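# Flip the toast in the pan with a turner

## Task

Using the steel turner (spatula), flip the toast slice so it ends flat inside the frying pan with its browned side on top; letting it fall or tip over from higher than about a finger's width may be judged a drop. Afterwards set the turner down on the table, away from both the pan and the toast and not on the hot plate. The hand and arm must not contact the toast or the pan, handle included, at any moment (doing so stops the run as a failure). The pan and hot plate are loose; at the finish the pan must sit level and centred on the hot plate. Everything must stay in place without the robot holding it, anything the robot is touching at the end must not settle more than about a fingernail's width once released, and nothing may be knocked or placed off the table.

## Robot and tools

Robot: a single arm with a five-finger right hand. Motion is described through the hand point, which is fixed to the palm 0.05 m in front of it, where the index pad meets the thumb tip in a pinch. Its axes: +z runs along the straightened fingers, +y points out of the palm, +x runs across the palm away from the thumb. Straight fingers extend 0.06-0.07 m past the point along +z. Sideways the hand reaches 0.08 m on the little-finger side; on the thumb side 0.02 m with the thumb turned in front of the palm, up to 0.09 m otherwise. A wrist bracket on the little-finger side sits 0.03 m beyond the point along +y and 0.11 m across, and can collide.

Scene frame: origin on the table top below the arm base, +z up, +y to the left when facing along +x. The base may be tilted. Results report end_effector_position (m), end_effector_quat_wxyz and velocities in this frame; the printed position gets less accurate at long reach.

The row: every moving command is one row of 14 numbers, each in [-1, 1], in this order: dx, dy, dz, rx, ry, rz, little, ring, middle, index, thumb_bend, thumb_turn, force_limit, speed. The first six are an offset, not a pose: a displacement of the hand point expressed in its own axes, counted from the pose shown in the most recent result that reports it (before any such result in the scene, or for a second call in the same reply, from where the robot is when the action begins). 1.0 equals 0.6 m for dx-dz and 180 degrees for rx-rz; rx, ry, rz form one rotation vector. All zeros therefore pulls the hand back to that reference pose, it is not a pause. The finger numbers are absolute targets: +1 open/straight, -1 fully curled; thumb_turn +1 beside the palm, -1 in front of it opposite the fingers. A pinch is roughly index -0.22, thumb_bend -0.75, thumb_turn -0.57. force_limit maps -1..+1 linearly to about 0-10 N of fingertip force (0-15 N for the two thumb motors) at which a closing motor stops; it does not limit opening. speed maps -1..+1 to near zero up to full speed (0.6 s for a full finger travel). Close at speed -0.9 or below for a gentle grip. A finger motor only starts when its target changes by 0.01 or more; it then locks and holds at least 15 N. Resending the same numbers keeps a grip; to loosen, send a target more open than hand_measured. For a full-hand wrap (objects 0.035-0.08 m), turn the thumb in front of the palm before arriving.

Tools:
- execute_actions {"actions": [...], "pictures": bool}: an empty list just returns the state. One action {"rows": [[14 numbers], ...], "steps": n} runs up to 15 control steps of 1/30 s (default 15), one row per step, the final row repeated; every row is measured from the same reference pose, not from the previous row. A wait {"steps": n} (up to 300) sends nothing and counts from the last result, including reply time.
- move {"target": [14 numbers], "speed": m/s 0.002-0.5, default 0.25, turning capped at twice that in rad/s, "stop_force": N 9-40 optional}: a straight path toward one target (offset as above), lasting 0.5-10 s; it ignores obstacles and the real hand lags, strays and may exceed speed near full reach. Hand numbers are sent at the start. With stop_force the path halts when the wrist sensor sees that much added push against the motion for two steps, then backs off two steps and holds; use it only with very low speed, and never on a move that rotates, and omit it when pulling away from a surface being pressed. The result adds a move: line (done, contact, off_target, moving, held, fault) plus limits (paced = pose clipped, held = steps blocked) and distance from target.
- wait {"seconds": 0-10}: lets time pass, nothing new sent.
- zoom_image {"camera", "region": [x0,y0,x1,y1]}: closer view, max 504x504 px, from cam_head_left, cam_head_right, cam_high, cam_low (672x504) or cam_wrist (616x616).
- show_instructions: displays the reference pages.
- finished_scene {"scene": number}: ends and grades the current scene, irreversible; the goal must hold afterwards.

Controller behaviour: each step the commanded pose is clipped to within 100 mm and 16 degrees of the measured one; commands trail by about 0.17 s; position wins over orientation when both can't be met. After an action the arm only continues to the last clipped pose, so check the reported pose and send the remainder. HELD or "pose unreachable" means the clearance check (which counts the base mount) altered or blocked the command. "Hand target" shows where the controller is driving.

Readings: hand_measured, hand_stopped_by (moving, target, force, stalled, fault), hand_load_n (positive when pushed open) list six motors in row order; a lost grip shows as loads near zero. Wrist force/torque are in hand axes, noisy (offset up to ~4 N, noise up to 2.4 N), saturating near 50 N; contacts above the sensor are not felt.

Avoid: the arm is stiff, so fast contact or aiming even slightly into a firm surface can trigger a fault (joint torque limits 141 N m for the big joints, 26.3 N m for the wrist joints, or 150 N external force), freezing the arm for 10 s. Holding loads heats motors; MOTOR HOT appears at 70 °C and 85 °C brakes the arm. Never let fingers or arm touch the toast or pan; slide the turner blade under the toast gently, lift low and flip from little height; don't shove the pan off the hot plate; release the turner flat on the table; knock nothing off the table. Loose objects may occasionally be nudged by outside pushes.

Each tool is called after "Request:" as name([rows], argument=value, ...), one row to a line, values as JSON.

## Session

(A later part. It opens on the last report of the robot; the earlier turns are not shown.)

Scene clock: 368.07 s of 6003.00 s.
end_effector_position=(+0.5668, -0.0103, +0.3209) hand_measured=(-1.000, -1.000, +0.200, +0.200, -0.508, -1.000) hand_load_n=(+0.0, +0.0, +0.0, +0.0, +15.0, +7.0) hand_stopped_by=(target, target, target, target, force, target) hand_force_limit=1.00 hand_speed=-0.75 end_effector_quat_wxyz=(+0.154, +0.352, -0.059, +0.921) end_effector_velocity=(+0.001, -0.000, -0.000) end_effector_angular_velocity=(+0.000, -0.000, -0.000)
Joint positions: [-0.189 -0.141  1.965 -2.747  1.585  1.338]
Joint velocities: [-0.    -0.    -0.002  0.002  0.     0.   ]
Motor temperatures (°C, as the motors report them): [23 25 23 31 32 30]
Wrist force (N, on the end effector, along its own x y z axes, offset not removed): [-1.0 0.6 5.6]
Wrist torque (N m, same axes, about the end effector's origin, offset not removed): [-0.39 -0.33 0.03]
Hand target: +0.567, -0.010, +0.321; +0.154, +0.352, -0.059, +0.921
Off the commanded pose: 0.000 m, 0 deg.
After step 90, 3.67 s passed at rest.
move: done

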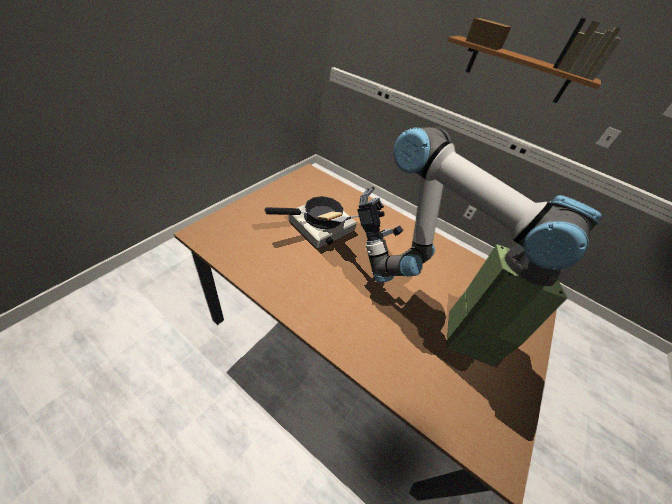

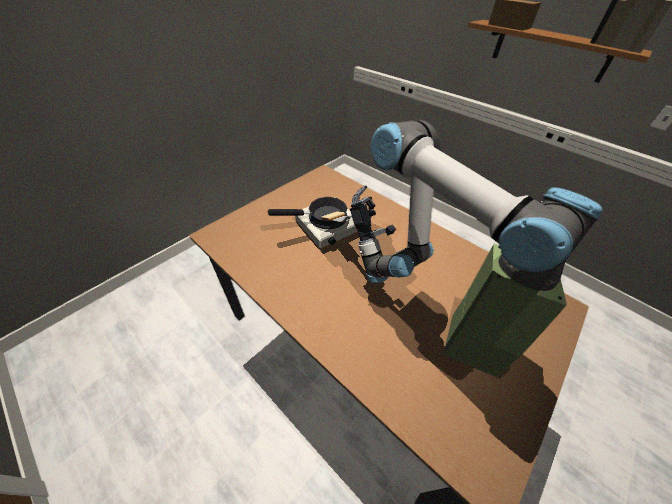

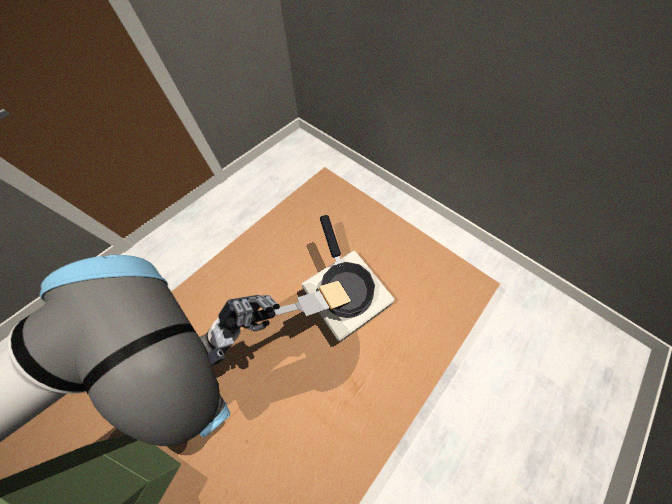

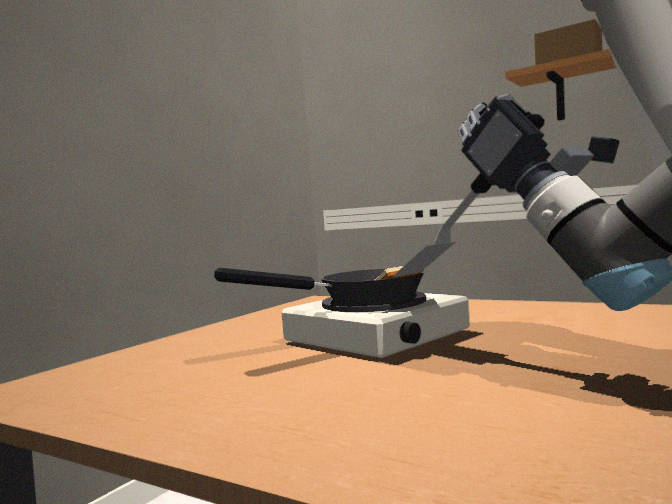

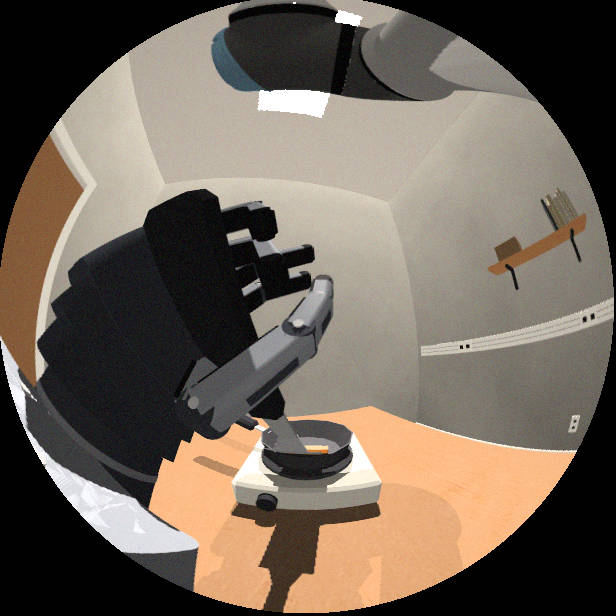

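Request:
move(target=[-0.0004,0,-0.0042,0,0,0,-1,-1,0.2,0.2,-0.95,-1,1,-0.75], speed=0.003)

Request:
zoom_image(camera="cam_low", region=[375,255,430,290])

Request:
zoom_image(camera="cam_wrist", region=[285,435,345,470])

Scene clock: 374.83 s of 6003.00 s.
end_effector_position=(+0.5654, -0.0098, +0.3189) hand_measured=(-1.000, -1.000, +0.200, +0.200, -0.508, -1.000) hand_load_n=(+0.0, +0.0, +0.0, +0.0, +15.0, +7.0) hand_stopped_by=(target, target, target, target, force, target) hand_force_limit=1.00 hand_speed=-0.75 end_effector_quat_wxyz=(+0.154, +0.352, -0.059, +0.921) end_effector_velocity=(-0.000, +0.001, -0.000) end_effector_angular_velocity=(+0.001, -0.001, +0.002)
Joint positions: [-0.189 -0.135  1.963 -2.751  1.585  1.338]
Joint velocities: [ 0.001  0.002 -0.001 -0.001 -0.     0.002]
Motor temperatures (°C, as the motors report them): [23 25 23 31 32 30]
Wrist force (N, on the end effector, along its own x y z axes, offset not removed): [1.3 1.8 2.8]
Wrist torque (N m, same axes, about the end effector's origin, offset not removed): [0.06 -0.42 0.29]
Hand target: +0.565, -0.010, +0.319; +0.154, +0.352, -0.059, +0.921
Off the commanded pose: 0.000 m, 0 deg.
After step 90, 2.70 s passed at rest.
move: done

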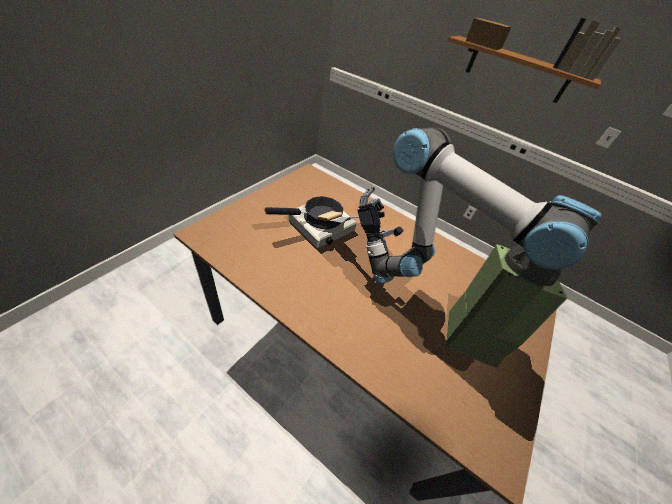

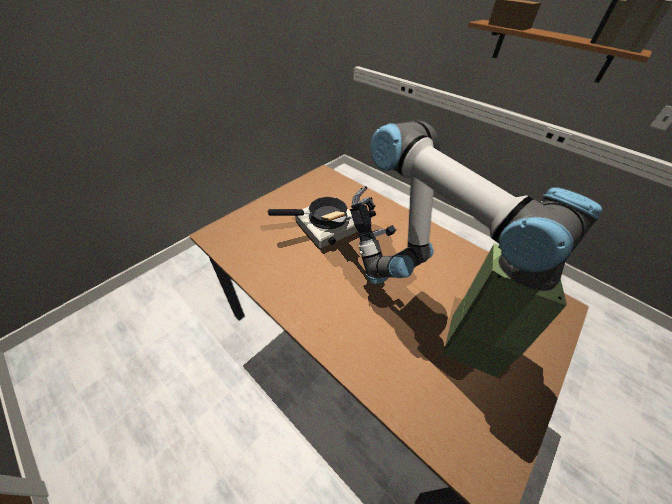

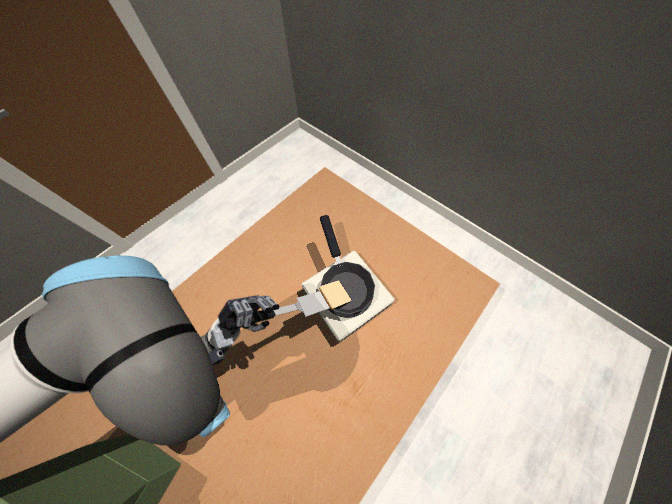

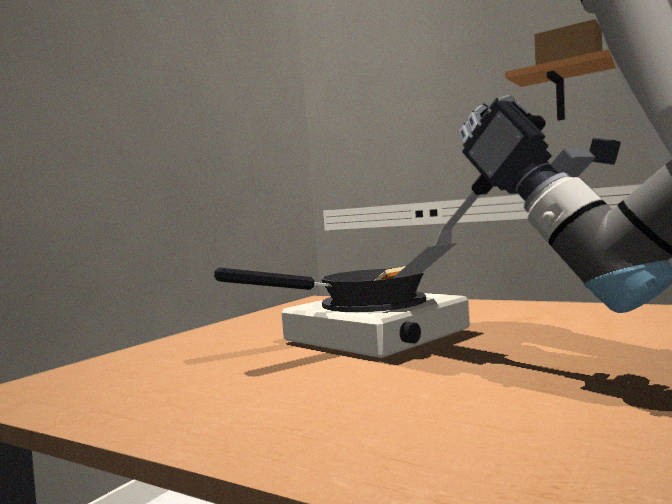

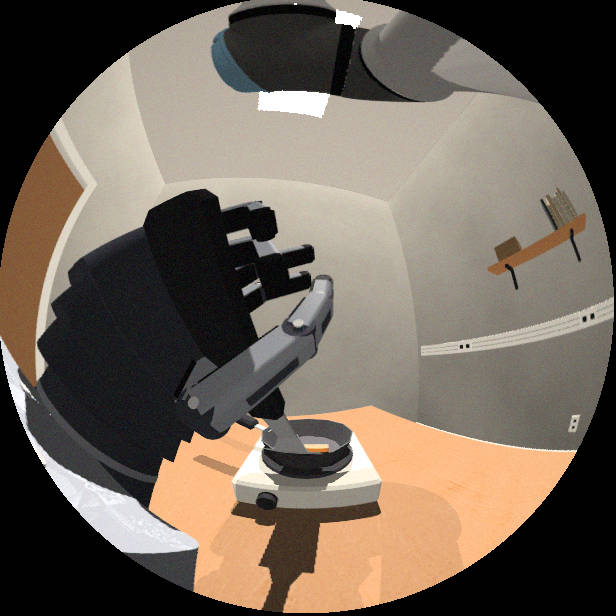

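Region (375, 255, 430, 290) of cam_low's 672x504 image, scaled by 9.164, with more detail than that image has; it fills the top 321 rows of this view, and the rest is white.

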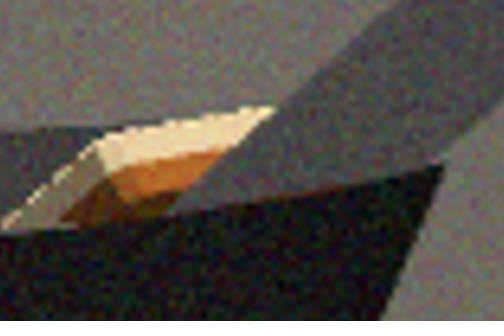

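Region (285, 435, 345, 470) of cam_wrist's 616x616 image, scaled by 8.400, with more detail than that image has; it fills the top 294 rows of this view, and the rest is white.

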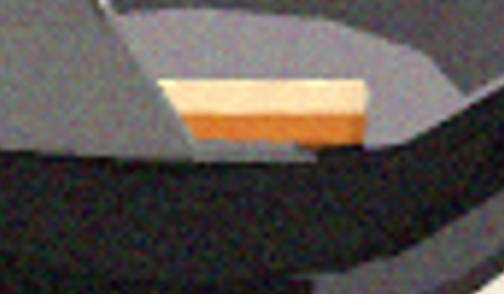

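Tip at rim top. Forward 6 mm horizontally.

Request:
move(target=[-0.0074,0,0.0067,0,0,0,-1,-1,0.2,0.2,-0.95,-1,1,-0.75], speed=0.004)

Request:
zoom_image(camera="cam_low", region=[370,240,450,300])

Request:
zoom_image(camera="cam_high", region=[290,260,370,325])

Scene clock: 379.70 s of 6003.00 s.
end_effector_position=(+0.5710, -0.0117, +0.3189) hand_measured=(-1.000, -1.000, +0.200, +0.200, -0.508, -1.000) hand_load_n=(+0.0, +0.0, +0.0, +0.0, +15.0, +7.0) hand_stopped_by=(target, target, target, target, force, target) hand_force_limit=1.00 hand_speed=-0.75 end_effector_quat_wxyz=(+0.154, +0.352, -0.059, +0.921) end_effector_velocity=(+0.001, +0.000, -0.000) end_effector_angular_velocity=(-0.000, +0.000, +0.001)
Joint positions: [-0.192 -0.14   1.953 -2.736  1.584  1.34 ]
Joint velocities: [ 0.    -0.001 -0.001  0.002 -0.001  0.   ]
Motor temperatures (°C, as the motors report them): [23 25 23 31 32 30]
Wrist force (N, on the end effector, along its own x y z axes, offset not removed): [-2.7 1.3 1.6]
Wrist torque (N m, same axes, about the end effector's origin, offset not removed): [-0.06 0.20 -0.10]
Hand target: +0.571, -0.012, +0.319; +0.154, +0.352, -0.059, +0.921
Off the commanded pose: 0.000 m, 0 deg.
After step 90, 0.13 s passed at rest.
move: done

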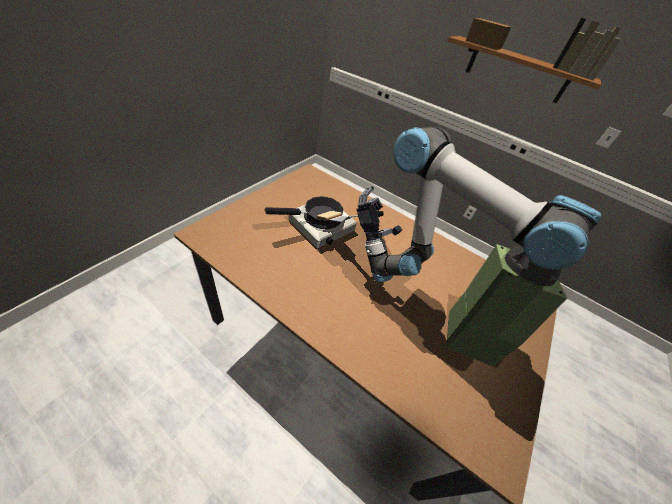

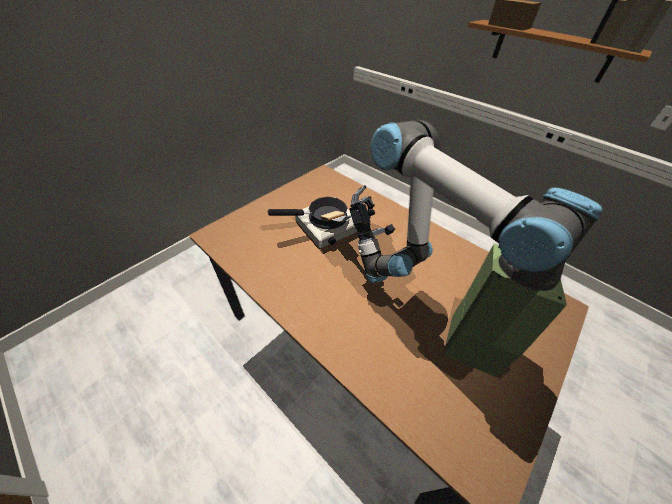

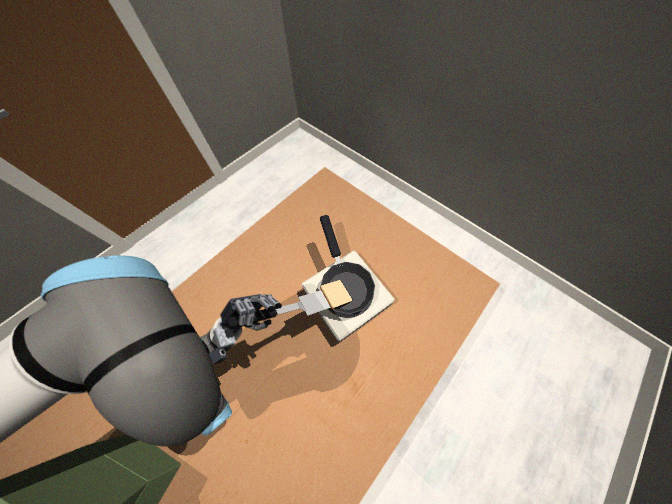

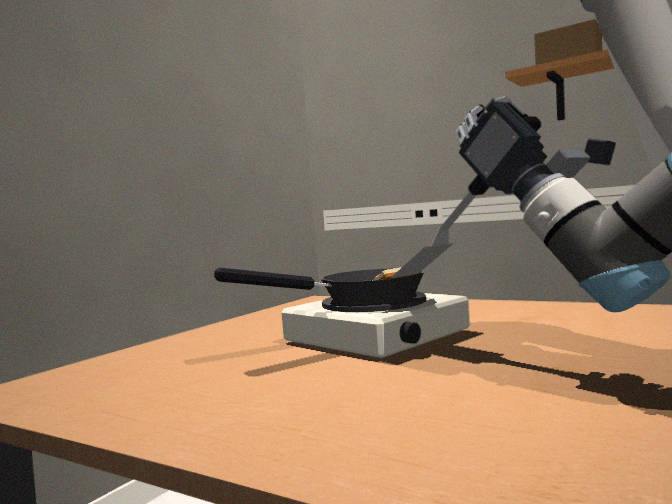

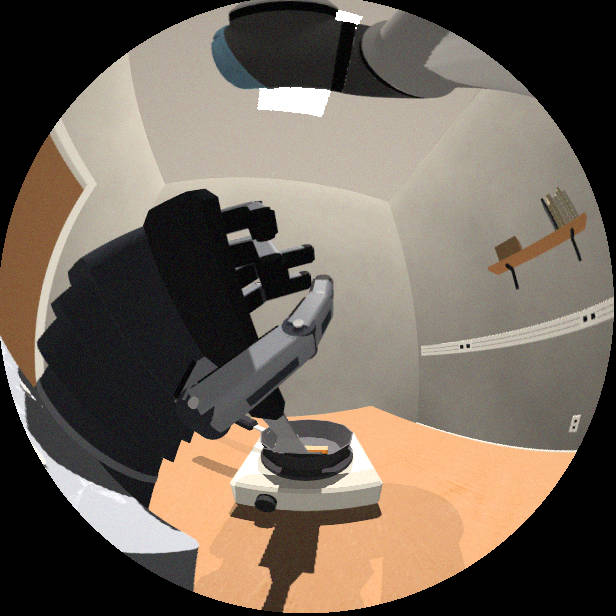

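Region (370, 240, 450, 300) of cam_low's 672x504 image, scaled by 6.300, with more detail than that image has; it fills the top 378 rows of this view, and the rest is white.

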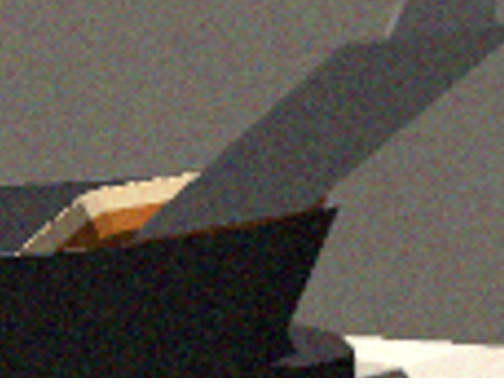

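Region (290, 260, 370, 325) of cam_high's 672x504 image, scaled by 6.300, with more detail than that image has; it fills the top 410 rows of this view, and the rest is white.

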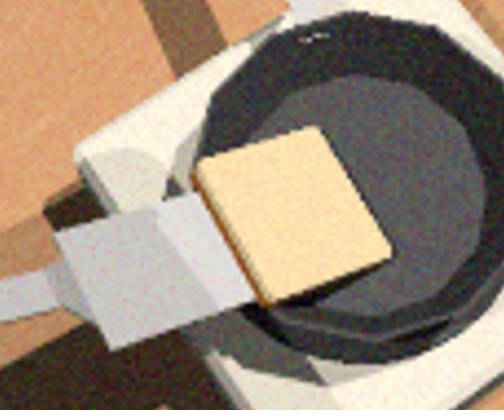

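Request:
move(target=[-0.0067,0,-0.0005,0,0,0,-1,-1,0.2,0.2,-0.95,-1,1,-0.75], speed=0.004)

Request:
zoom_image(camera="cam_low", region=[370,240,450,300])

Request:
zoom_image(camera="cam_high", region=[290,260,370,325])

Request:
zoom_image(camera="cam_wrist", region=[285,435,345,470])

Scene clock: 390.50 s of 6003.00 s.
end_effector_position=(+0.5735, -0.0126, +0.3161) hand_measured=(-1.000, -1.000, +0.200, +0.200, -0.508, -1.000) hand_load_n=(+0.0, +0.0, +0.0, +0.0, +15.0, +7.0) hand_stopped_by=(target, target, target, target, force, target) hand_force_limit=1.00 hand_speed=-0.75 end_effector_quat_wxyz=(+0.154, +0.352, -0.059, +0.921) end_effector_velocity=(+0.001, +0.000, -0.001) end_effector_angular_velocity=(-0.001, +0.001, +0.000)
Joint positions: [-0.194 -0.136  1.943 -2.73   1.582  1.342]
Joint velocities: [-0.     0.001 -0.002  0.002 -0.001 -0.   ]
Motor temperatures (°C, as the motors report them): [23 25 23 31 32 30]
Wrist force (N, on the end effector, along its own x y z axes, offset not removed): [-0.7 -0.5 5.2]
Wrist torque (N m, same axes, about the end effector's origin, offset not removed): [-0.32 0.28 0.02]
Hand target: +0.574, -0.013, +0.316; +0.154, +0.352, -0.059, +0.921
Off the commanded pose: 0.000 m, 0 deg.
After step 90, 6.60 s passed at rest.
move: done

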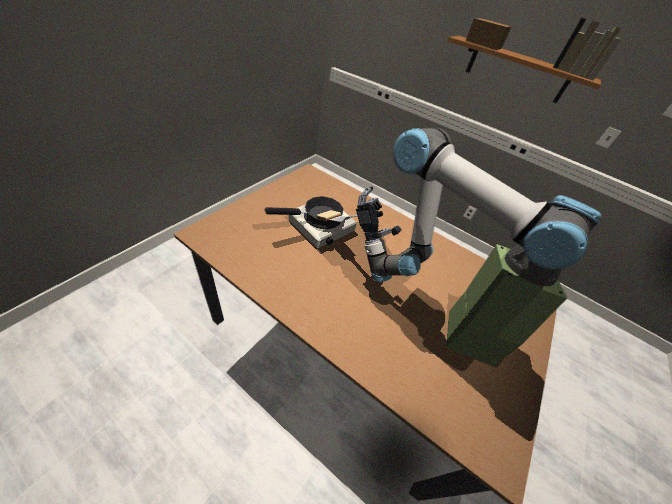

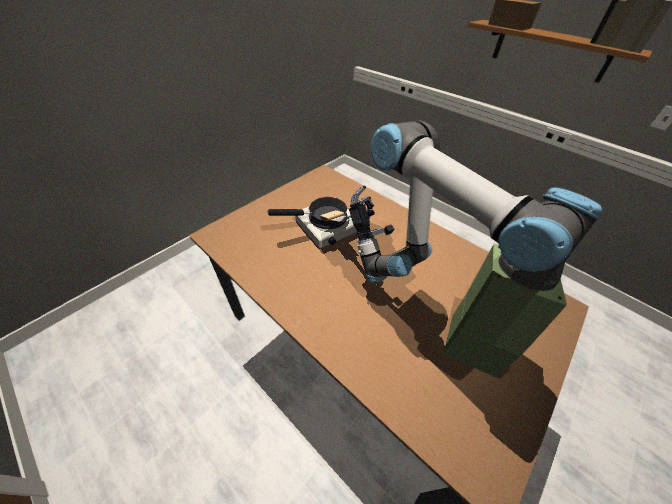

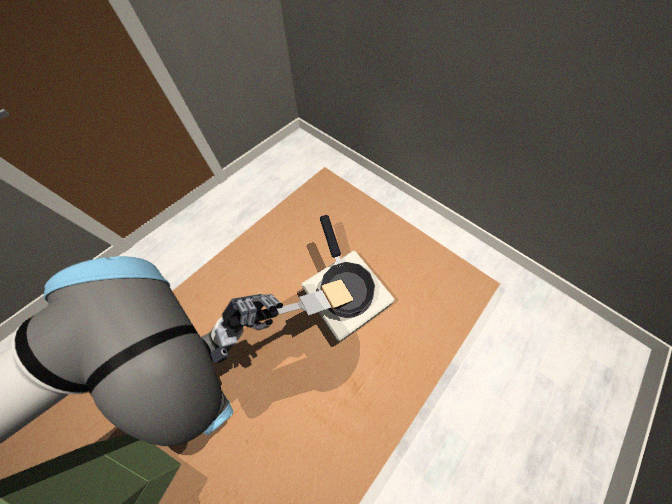

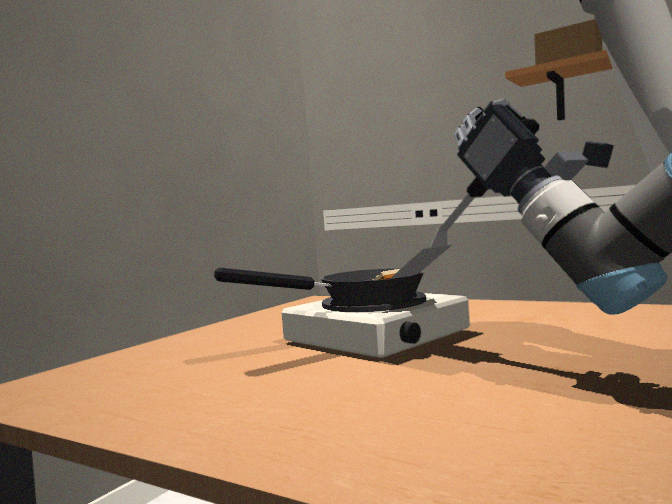

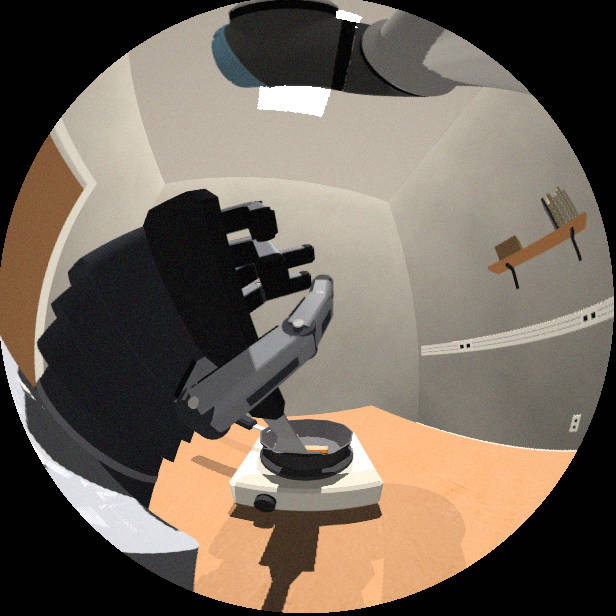

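Region (370, 240, 450, 300) of cam_low's 672x504 image, scaled by 6.300, with more detail than that image has; it fills the top 378 rows of this view, and the rest is white.

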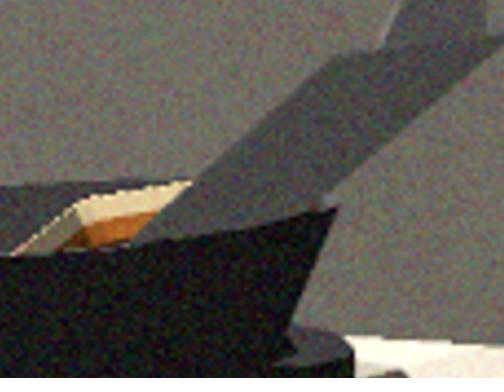

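Region (290, 260, 370, 325) of cam_high's 672x504 image, scaled by 6.300, with more detail than that image has; it fills the top 410 rows of this view, and the rest is white.

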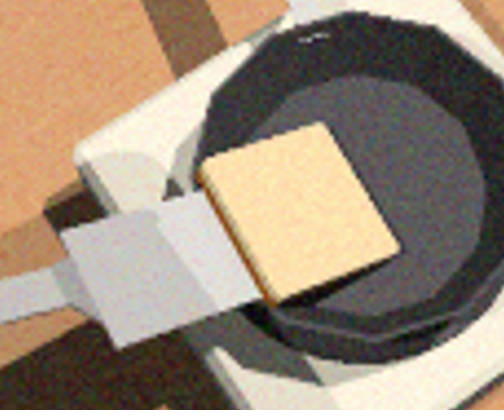

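Region (285, 435, 345, 470) of cam_wrist's 616x616 image, scaled by 8.400, with more detail than that image has; it fills the top 294 rows of this view, and the rest is white.

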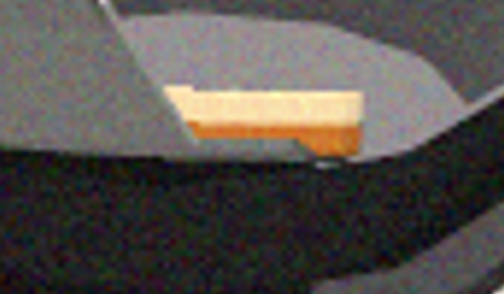

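Request:
move(target=[-0.0637,0,0.0195,0,0,0,-1,-1,0.2,0.2,-0.95,-1,1,-0.75], speed=0.008)

Request:
zoom_image(camera="cam_head_left", region=[295,185,365,235])

Request:
zoom_image(camera="cam_high", region=[300,255,385,325])

Request:
zoom_image(camera="cam_wrist", region=[275,425,355,475])

Scene clock: 402.40 s of 6003.00 s.
end_effector_position=(+0.6076, -0.0244, +0.2994) hand_measured=(-1.000, -1.000, +0.200, +0.200, -0.508, -1.000) hand_load_n=(+0.0, +0.0, +0.0, +0.0, +15.0, +7.0) hand_stopped_by=(target, target, target, target, force, target) hand_force_limit=1.00 hand_speed=-0.75 end_effector_quat_wxyz=(+0.154, +0.352, -0.059, +0.921) end_effector_velocity=(+0.002, -0.000, -0.001) end_effector_angular_velocity=(-0.002, +0.001, +0.001)
Joint positions: [-0.214 -0.12   1.841 -2.644  1.57   1.358]
Joint velocities: [-0.001  0.001 -0.005  0.004 -0.003 -0.   ]
Motor temperatures (°C, as the motors report them): [23 25 23 31 32 30]
Wrist force (N, on the end effector, along its own x y z axes, offset not removed): [-3.9 0.9 1.1]
Wrist torque (N m, same axes, about the end effector's origin, offset not removed): [0.02 0.27 -0.17]
Hand target: +0.608, -0.024, +0.299; +0.154, +0.352, -0.059, +0.921
Off the commanded pose: 0.000 m, 0 deg.
After step 90, 3.70 s passed at rest.
move: done

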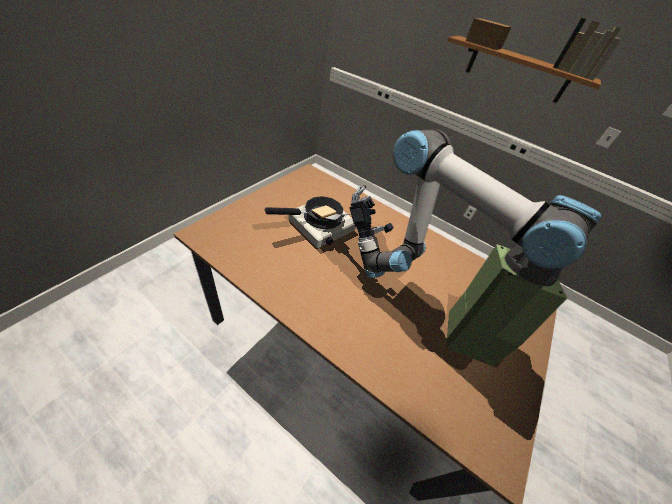

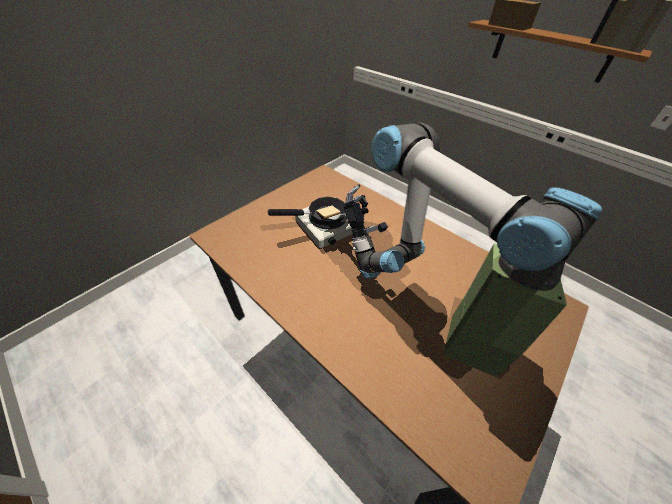

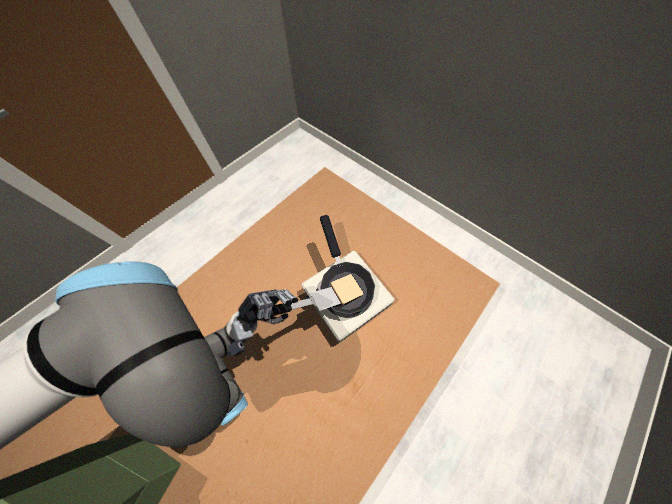

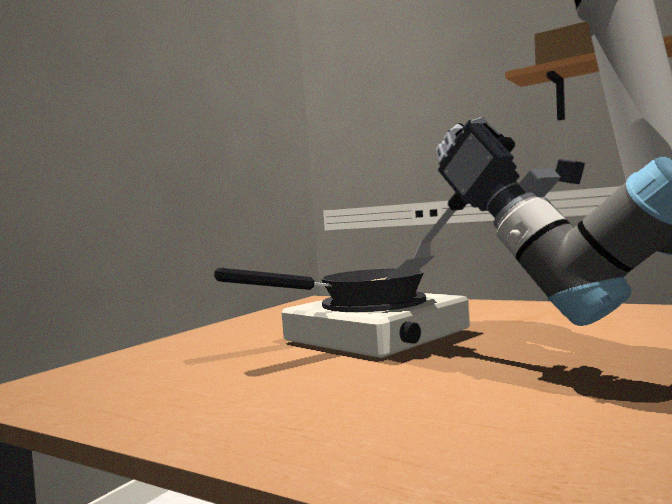

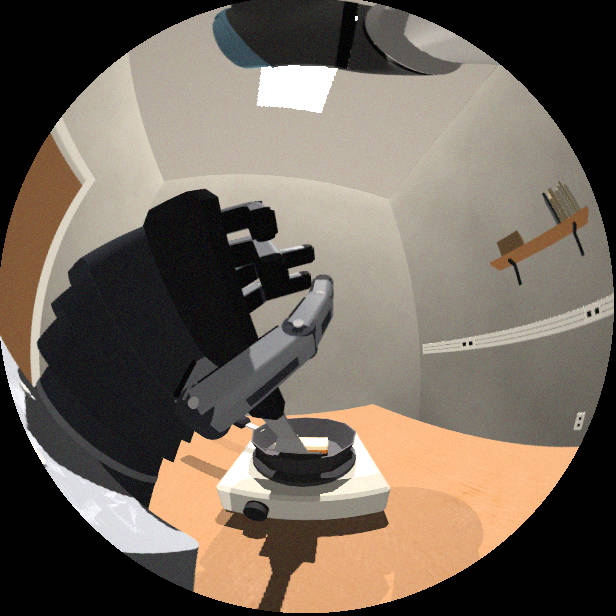

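Region (295, 185, 365, 235) of cam_head_left's 672x504 image, scaled by 7.200, with more detail than that image has; it fills the top 360 rows of this view, and the rest is white.

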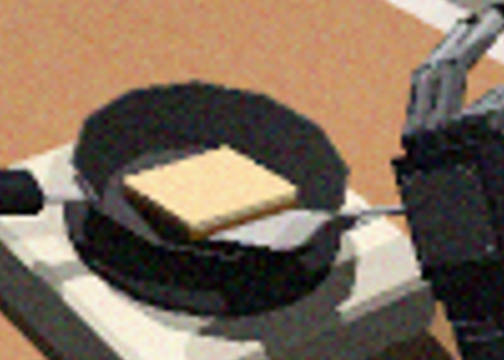

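Region (300, 255, 385, 325) of cam_high's 672x504 image, scaled by 5.929, with more detail than that image has; it fills the top 415 rows of this view, and the rest is white.

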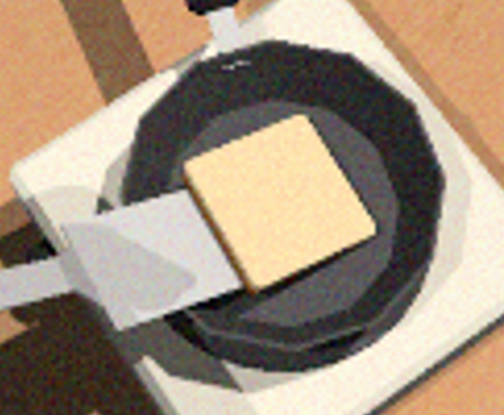

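Region (275, 425, 355, 475) of cam_wrist's 616x616 image, scaled by 6.300, with more detail than that image has; it fills the top 315 rows of this view, and the rest is white.

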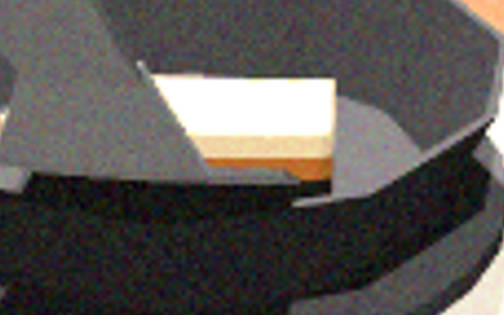

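Carried. Forward 28 mm horizontal.

Request:
move(target=[-0.0347,0,0.0312,0,0,0,-1,-1,0.2,0.2,-0.95,-1,1,-0.75], speed=0.007)

Request:
zoom_image(camera="cam_low", region=[310,220,450,320])

Request:
zoom_image(camera="cam_high", region=[300,255,385,325])

Request:
zoom_image(camera="cam_head_left", region=[295,185,365,235])

Scene clock: 410.70 s of 6003.00 s.
end_effector_position=(+0.6339, -0.0335, +0.2995) hand_measured=(-1.000, -1.000, +0.200, +0.200, -0.508, -1.000) hand_load_n=(+0.0, +0.0, +0.0, +0.0, +15.0, +7.0) hand_stopped_by=(target, target, target, target, force, target) hand_force_limit=1.00 hand_speed=-0.75 end_effector_quat_wxyz=(+0.154, +0.352, -0.059, +0.921) end_effector_velocity=(+0.002, -0.001, -0.000) end_effector_angular_velocity=(-0.000, +0.000, -0.000)
Joint positions: [-0.223 -0.133  1.786 -2.575  1.565  1.365]
Joint velocities: [-0.001 -0.    -0.003  0.004 -0.001  0.   ]
Motor temperatures (°C, as the motors report them): [23 25 23 31 32 30]
Wrist force (N, on the end effector, along its own x y z axes, offset not removed): [-3.0 0.6 1.0]
Wrist torque (N m, same axes, about the end effector's origin, offset not removed): [-0.08 0.17 -0.16]
Hand target: +0.634, -0.034, +0.299; +0.154, +0.352, -0.059, +0.921
Off the commanded pose: 0.000 m, 0 deg.
After step 90, 1.10 s passed at rest.
move: done

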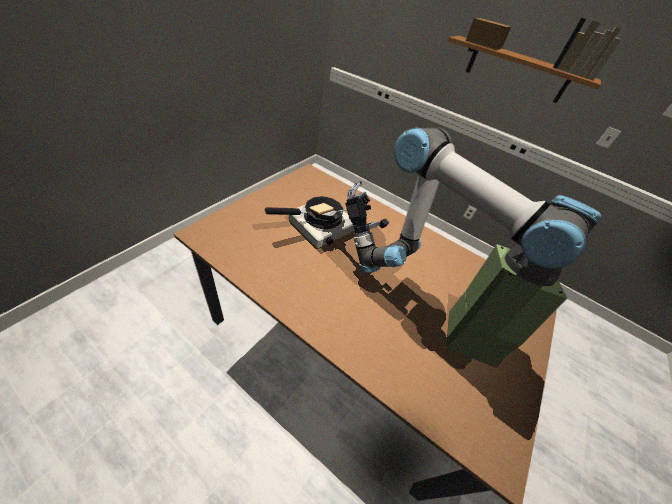

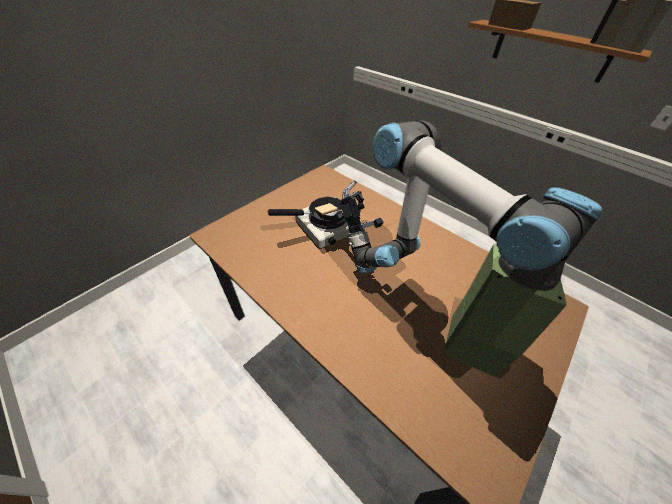

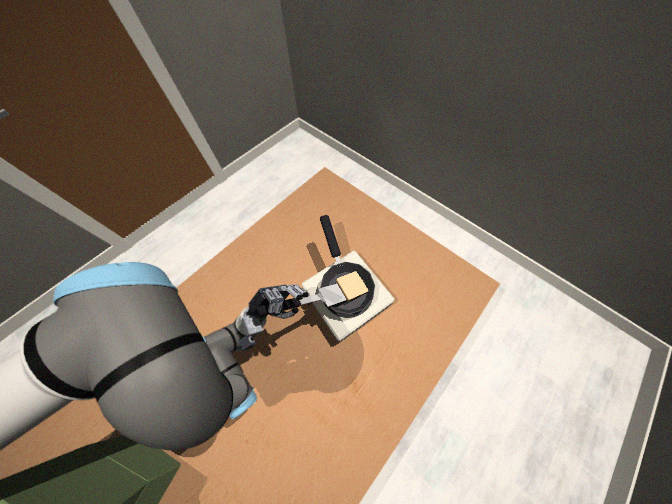

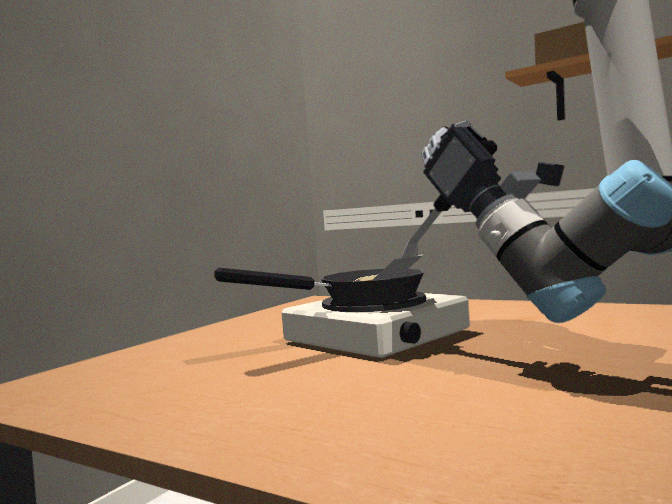

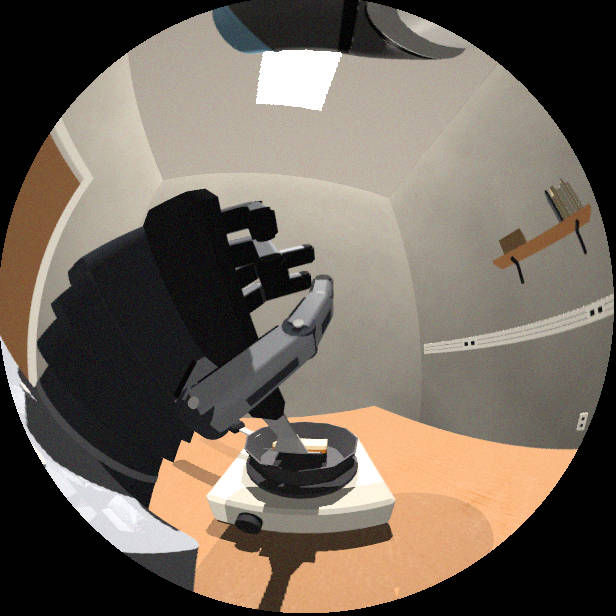

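Region (310, 220, 450, 320) of cam_low's 672x504 image, scaled by 3.600, with more detail than that image has; it fills the top 360 rows of this view, and the rest is white.

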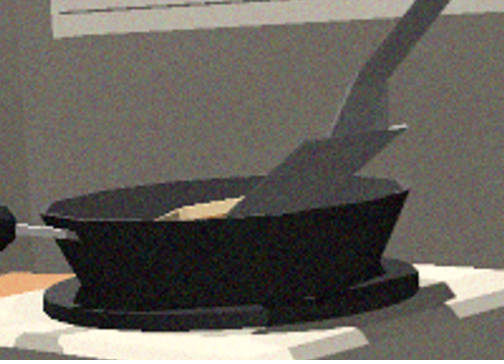

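Region (300, 255, 385, 325) of cam_high's 672x504 image, scaled by 5.929, with more detail than that image has; it fills the top 415 rows of this view, and the rest is white.

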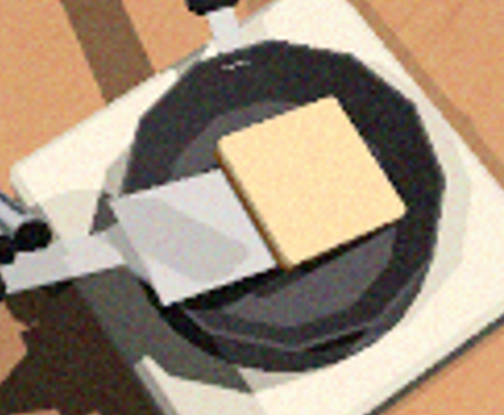

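Region (295, 185, 365, 235) of cam_head_left's 672x504 image, scaled by 7.200, with more detail than that image has; it fills the top 360 rows of this view, and the rest is white.

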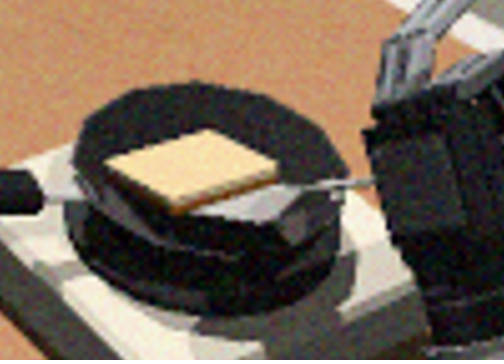

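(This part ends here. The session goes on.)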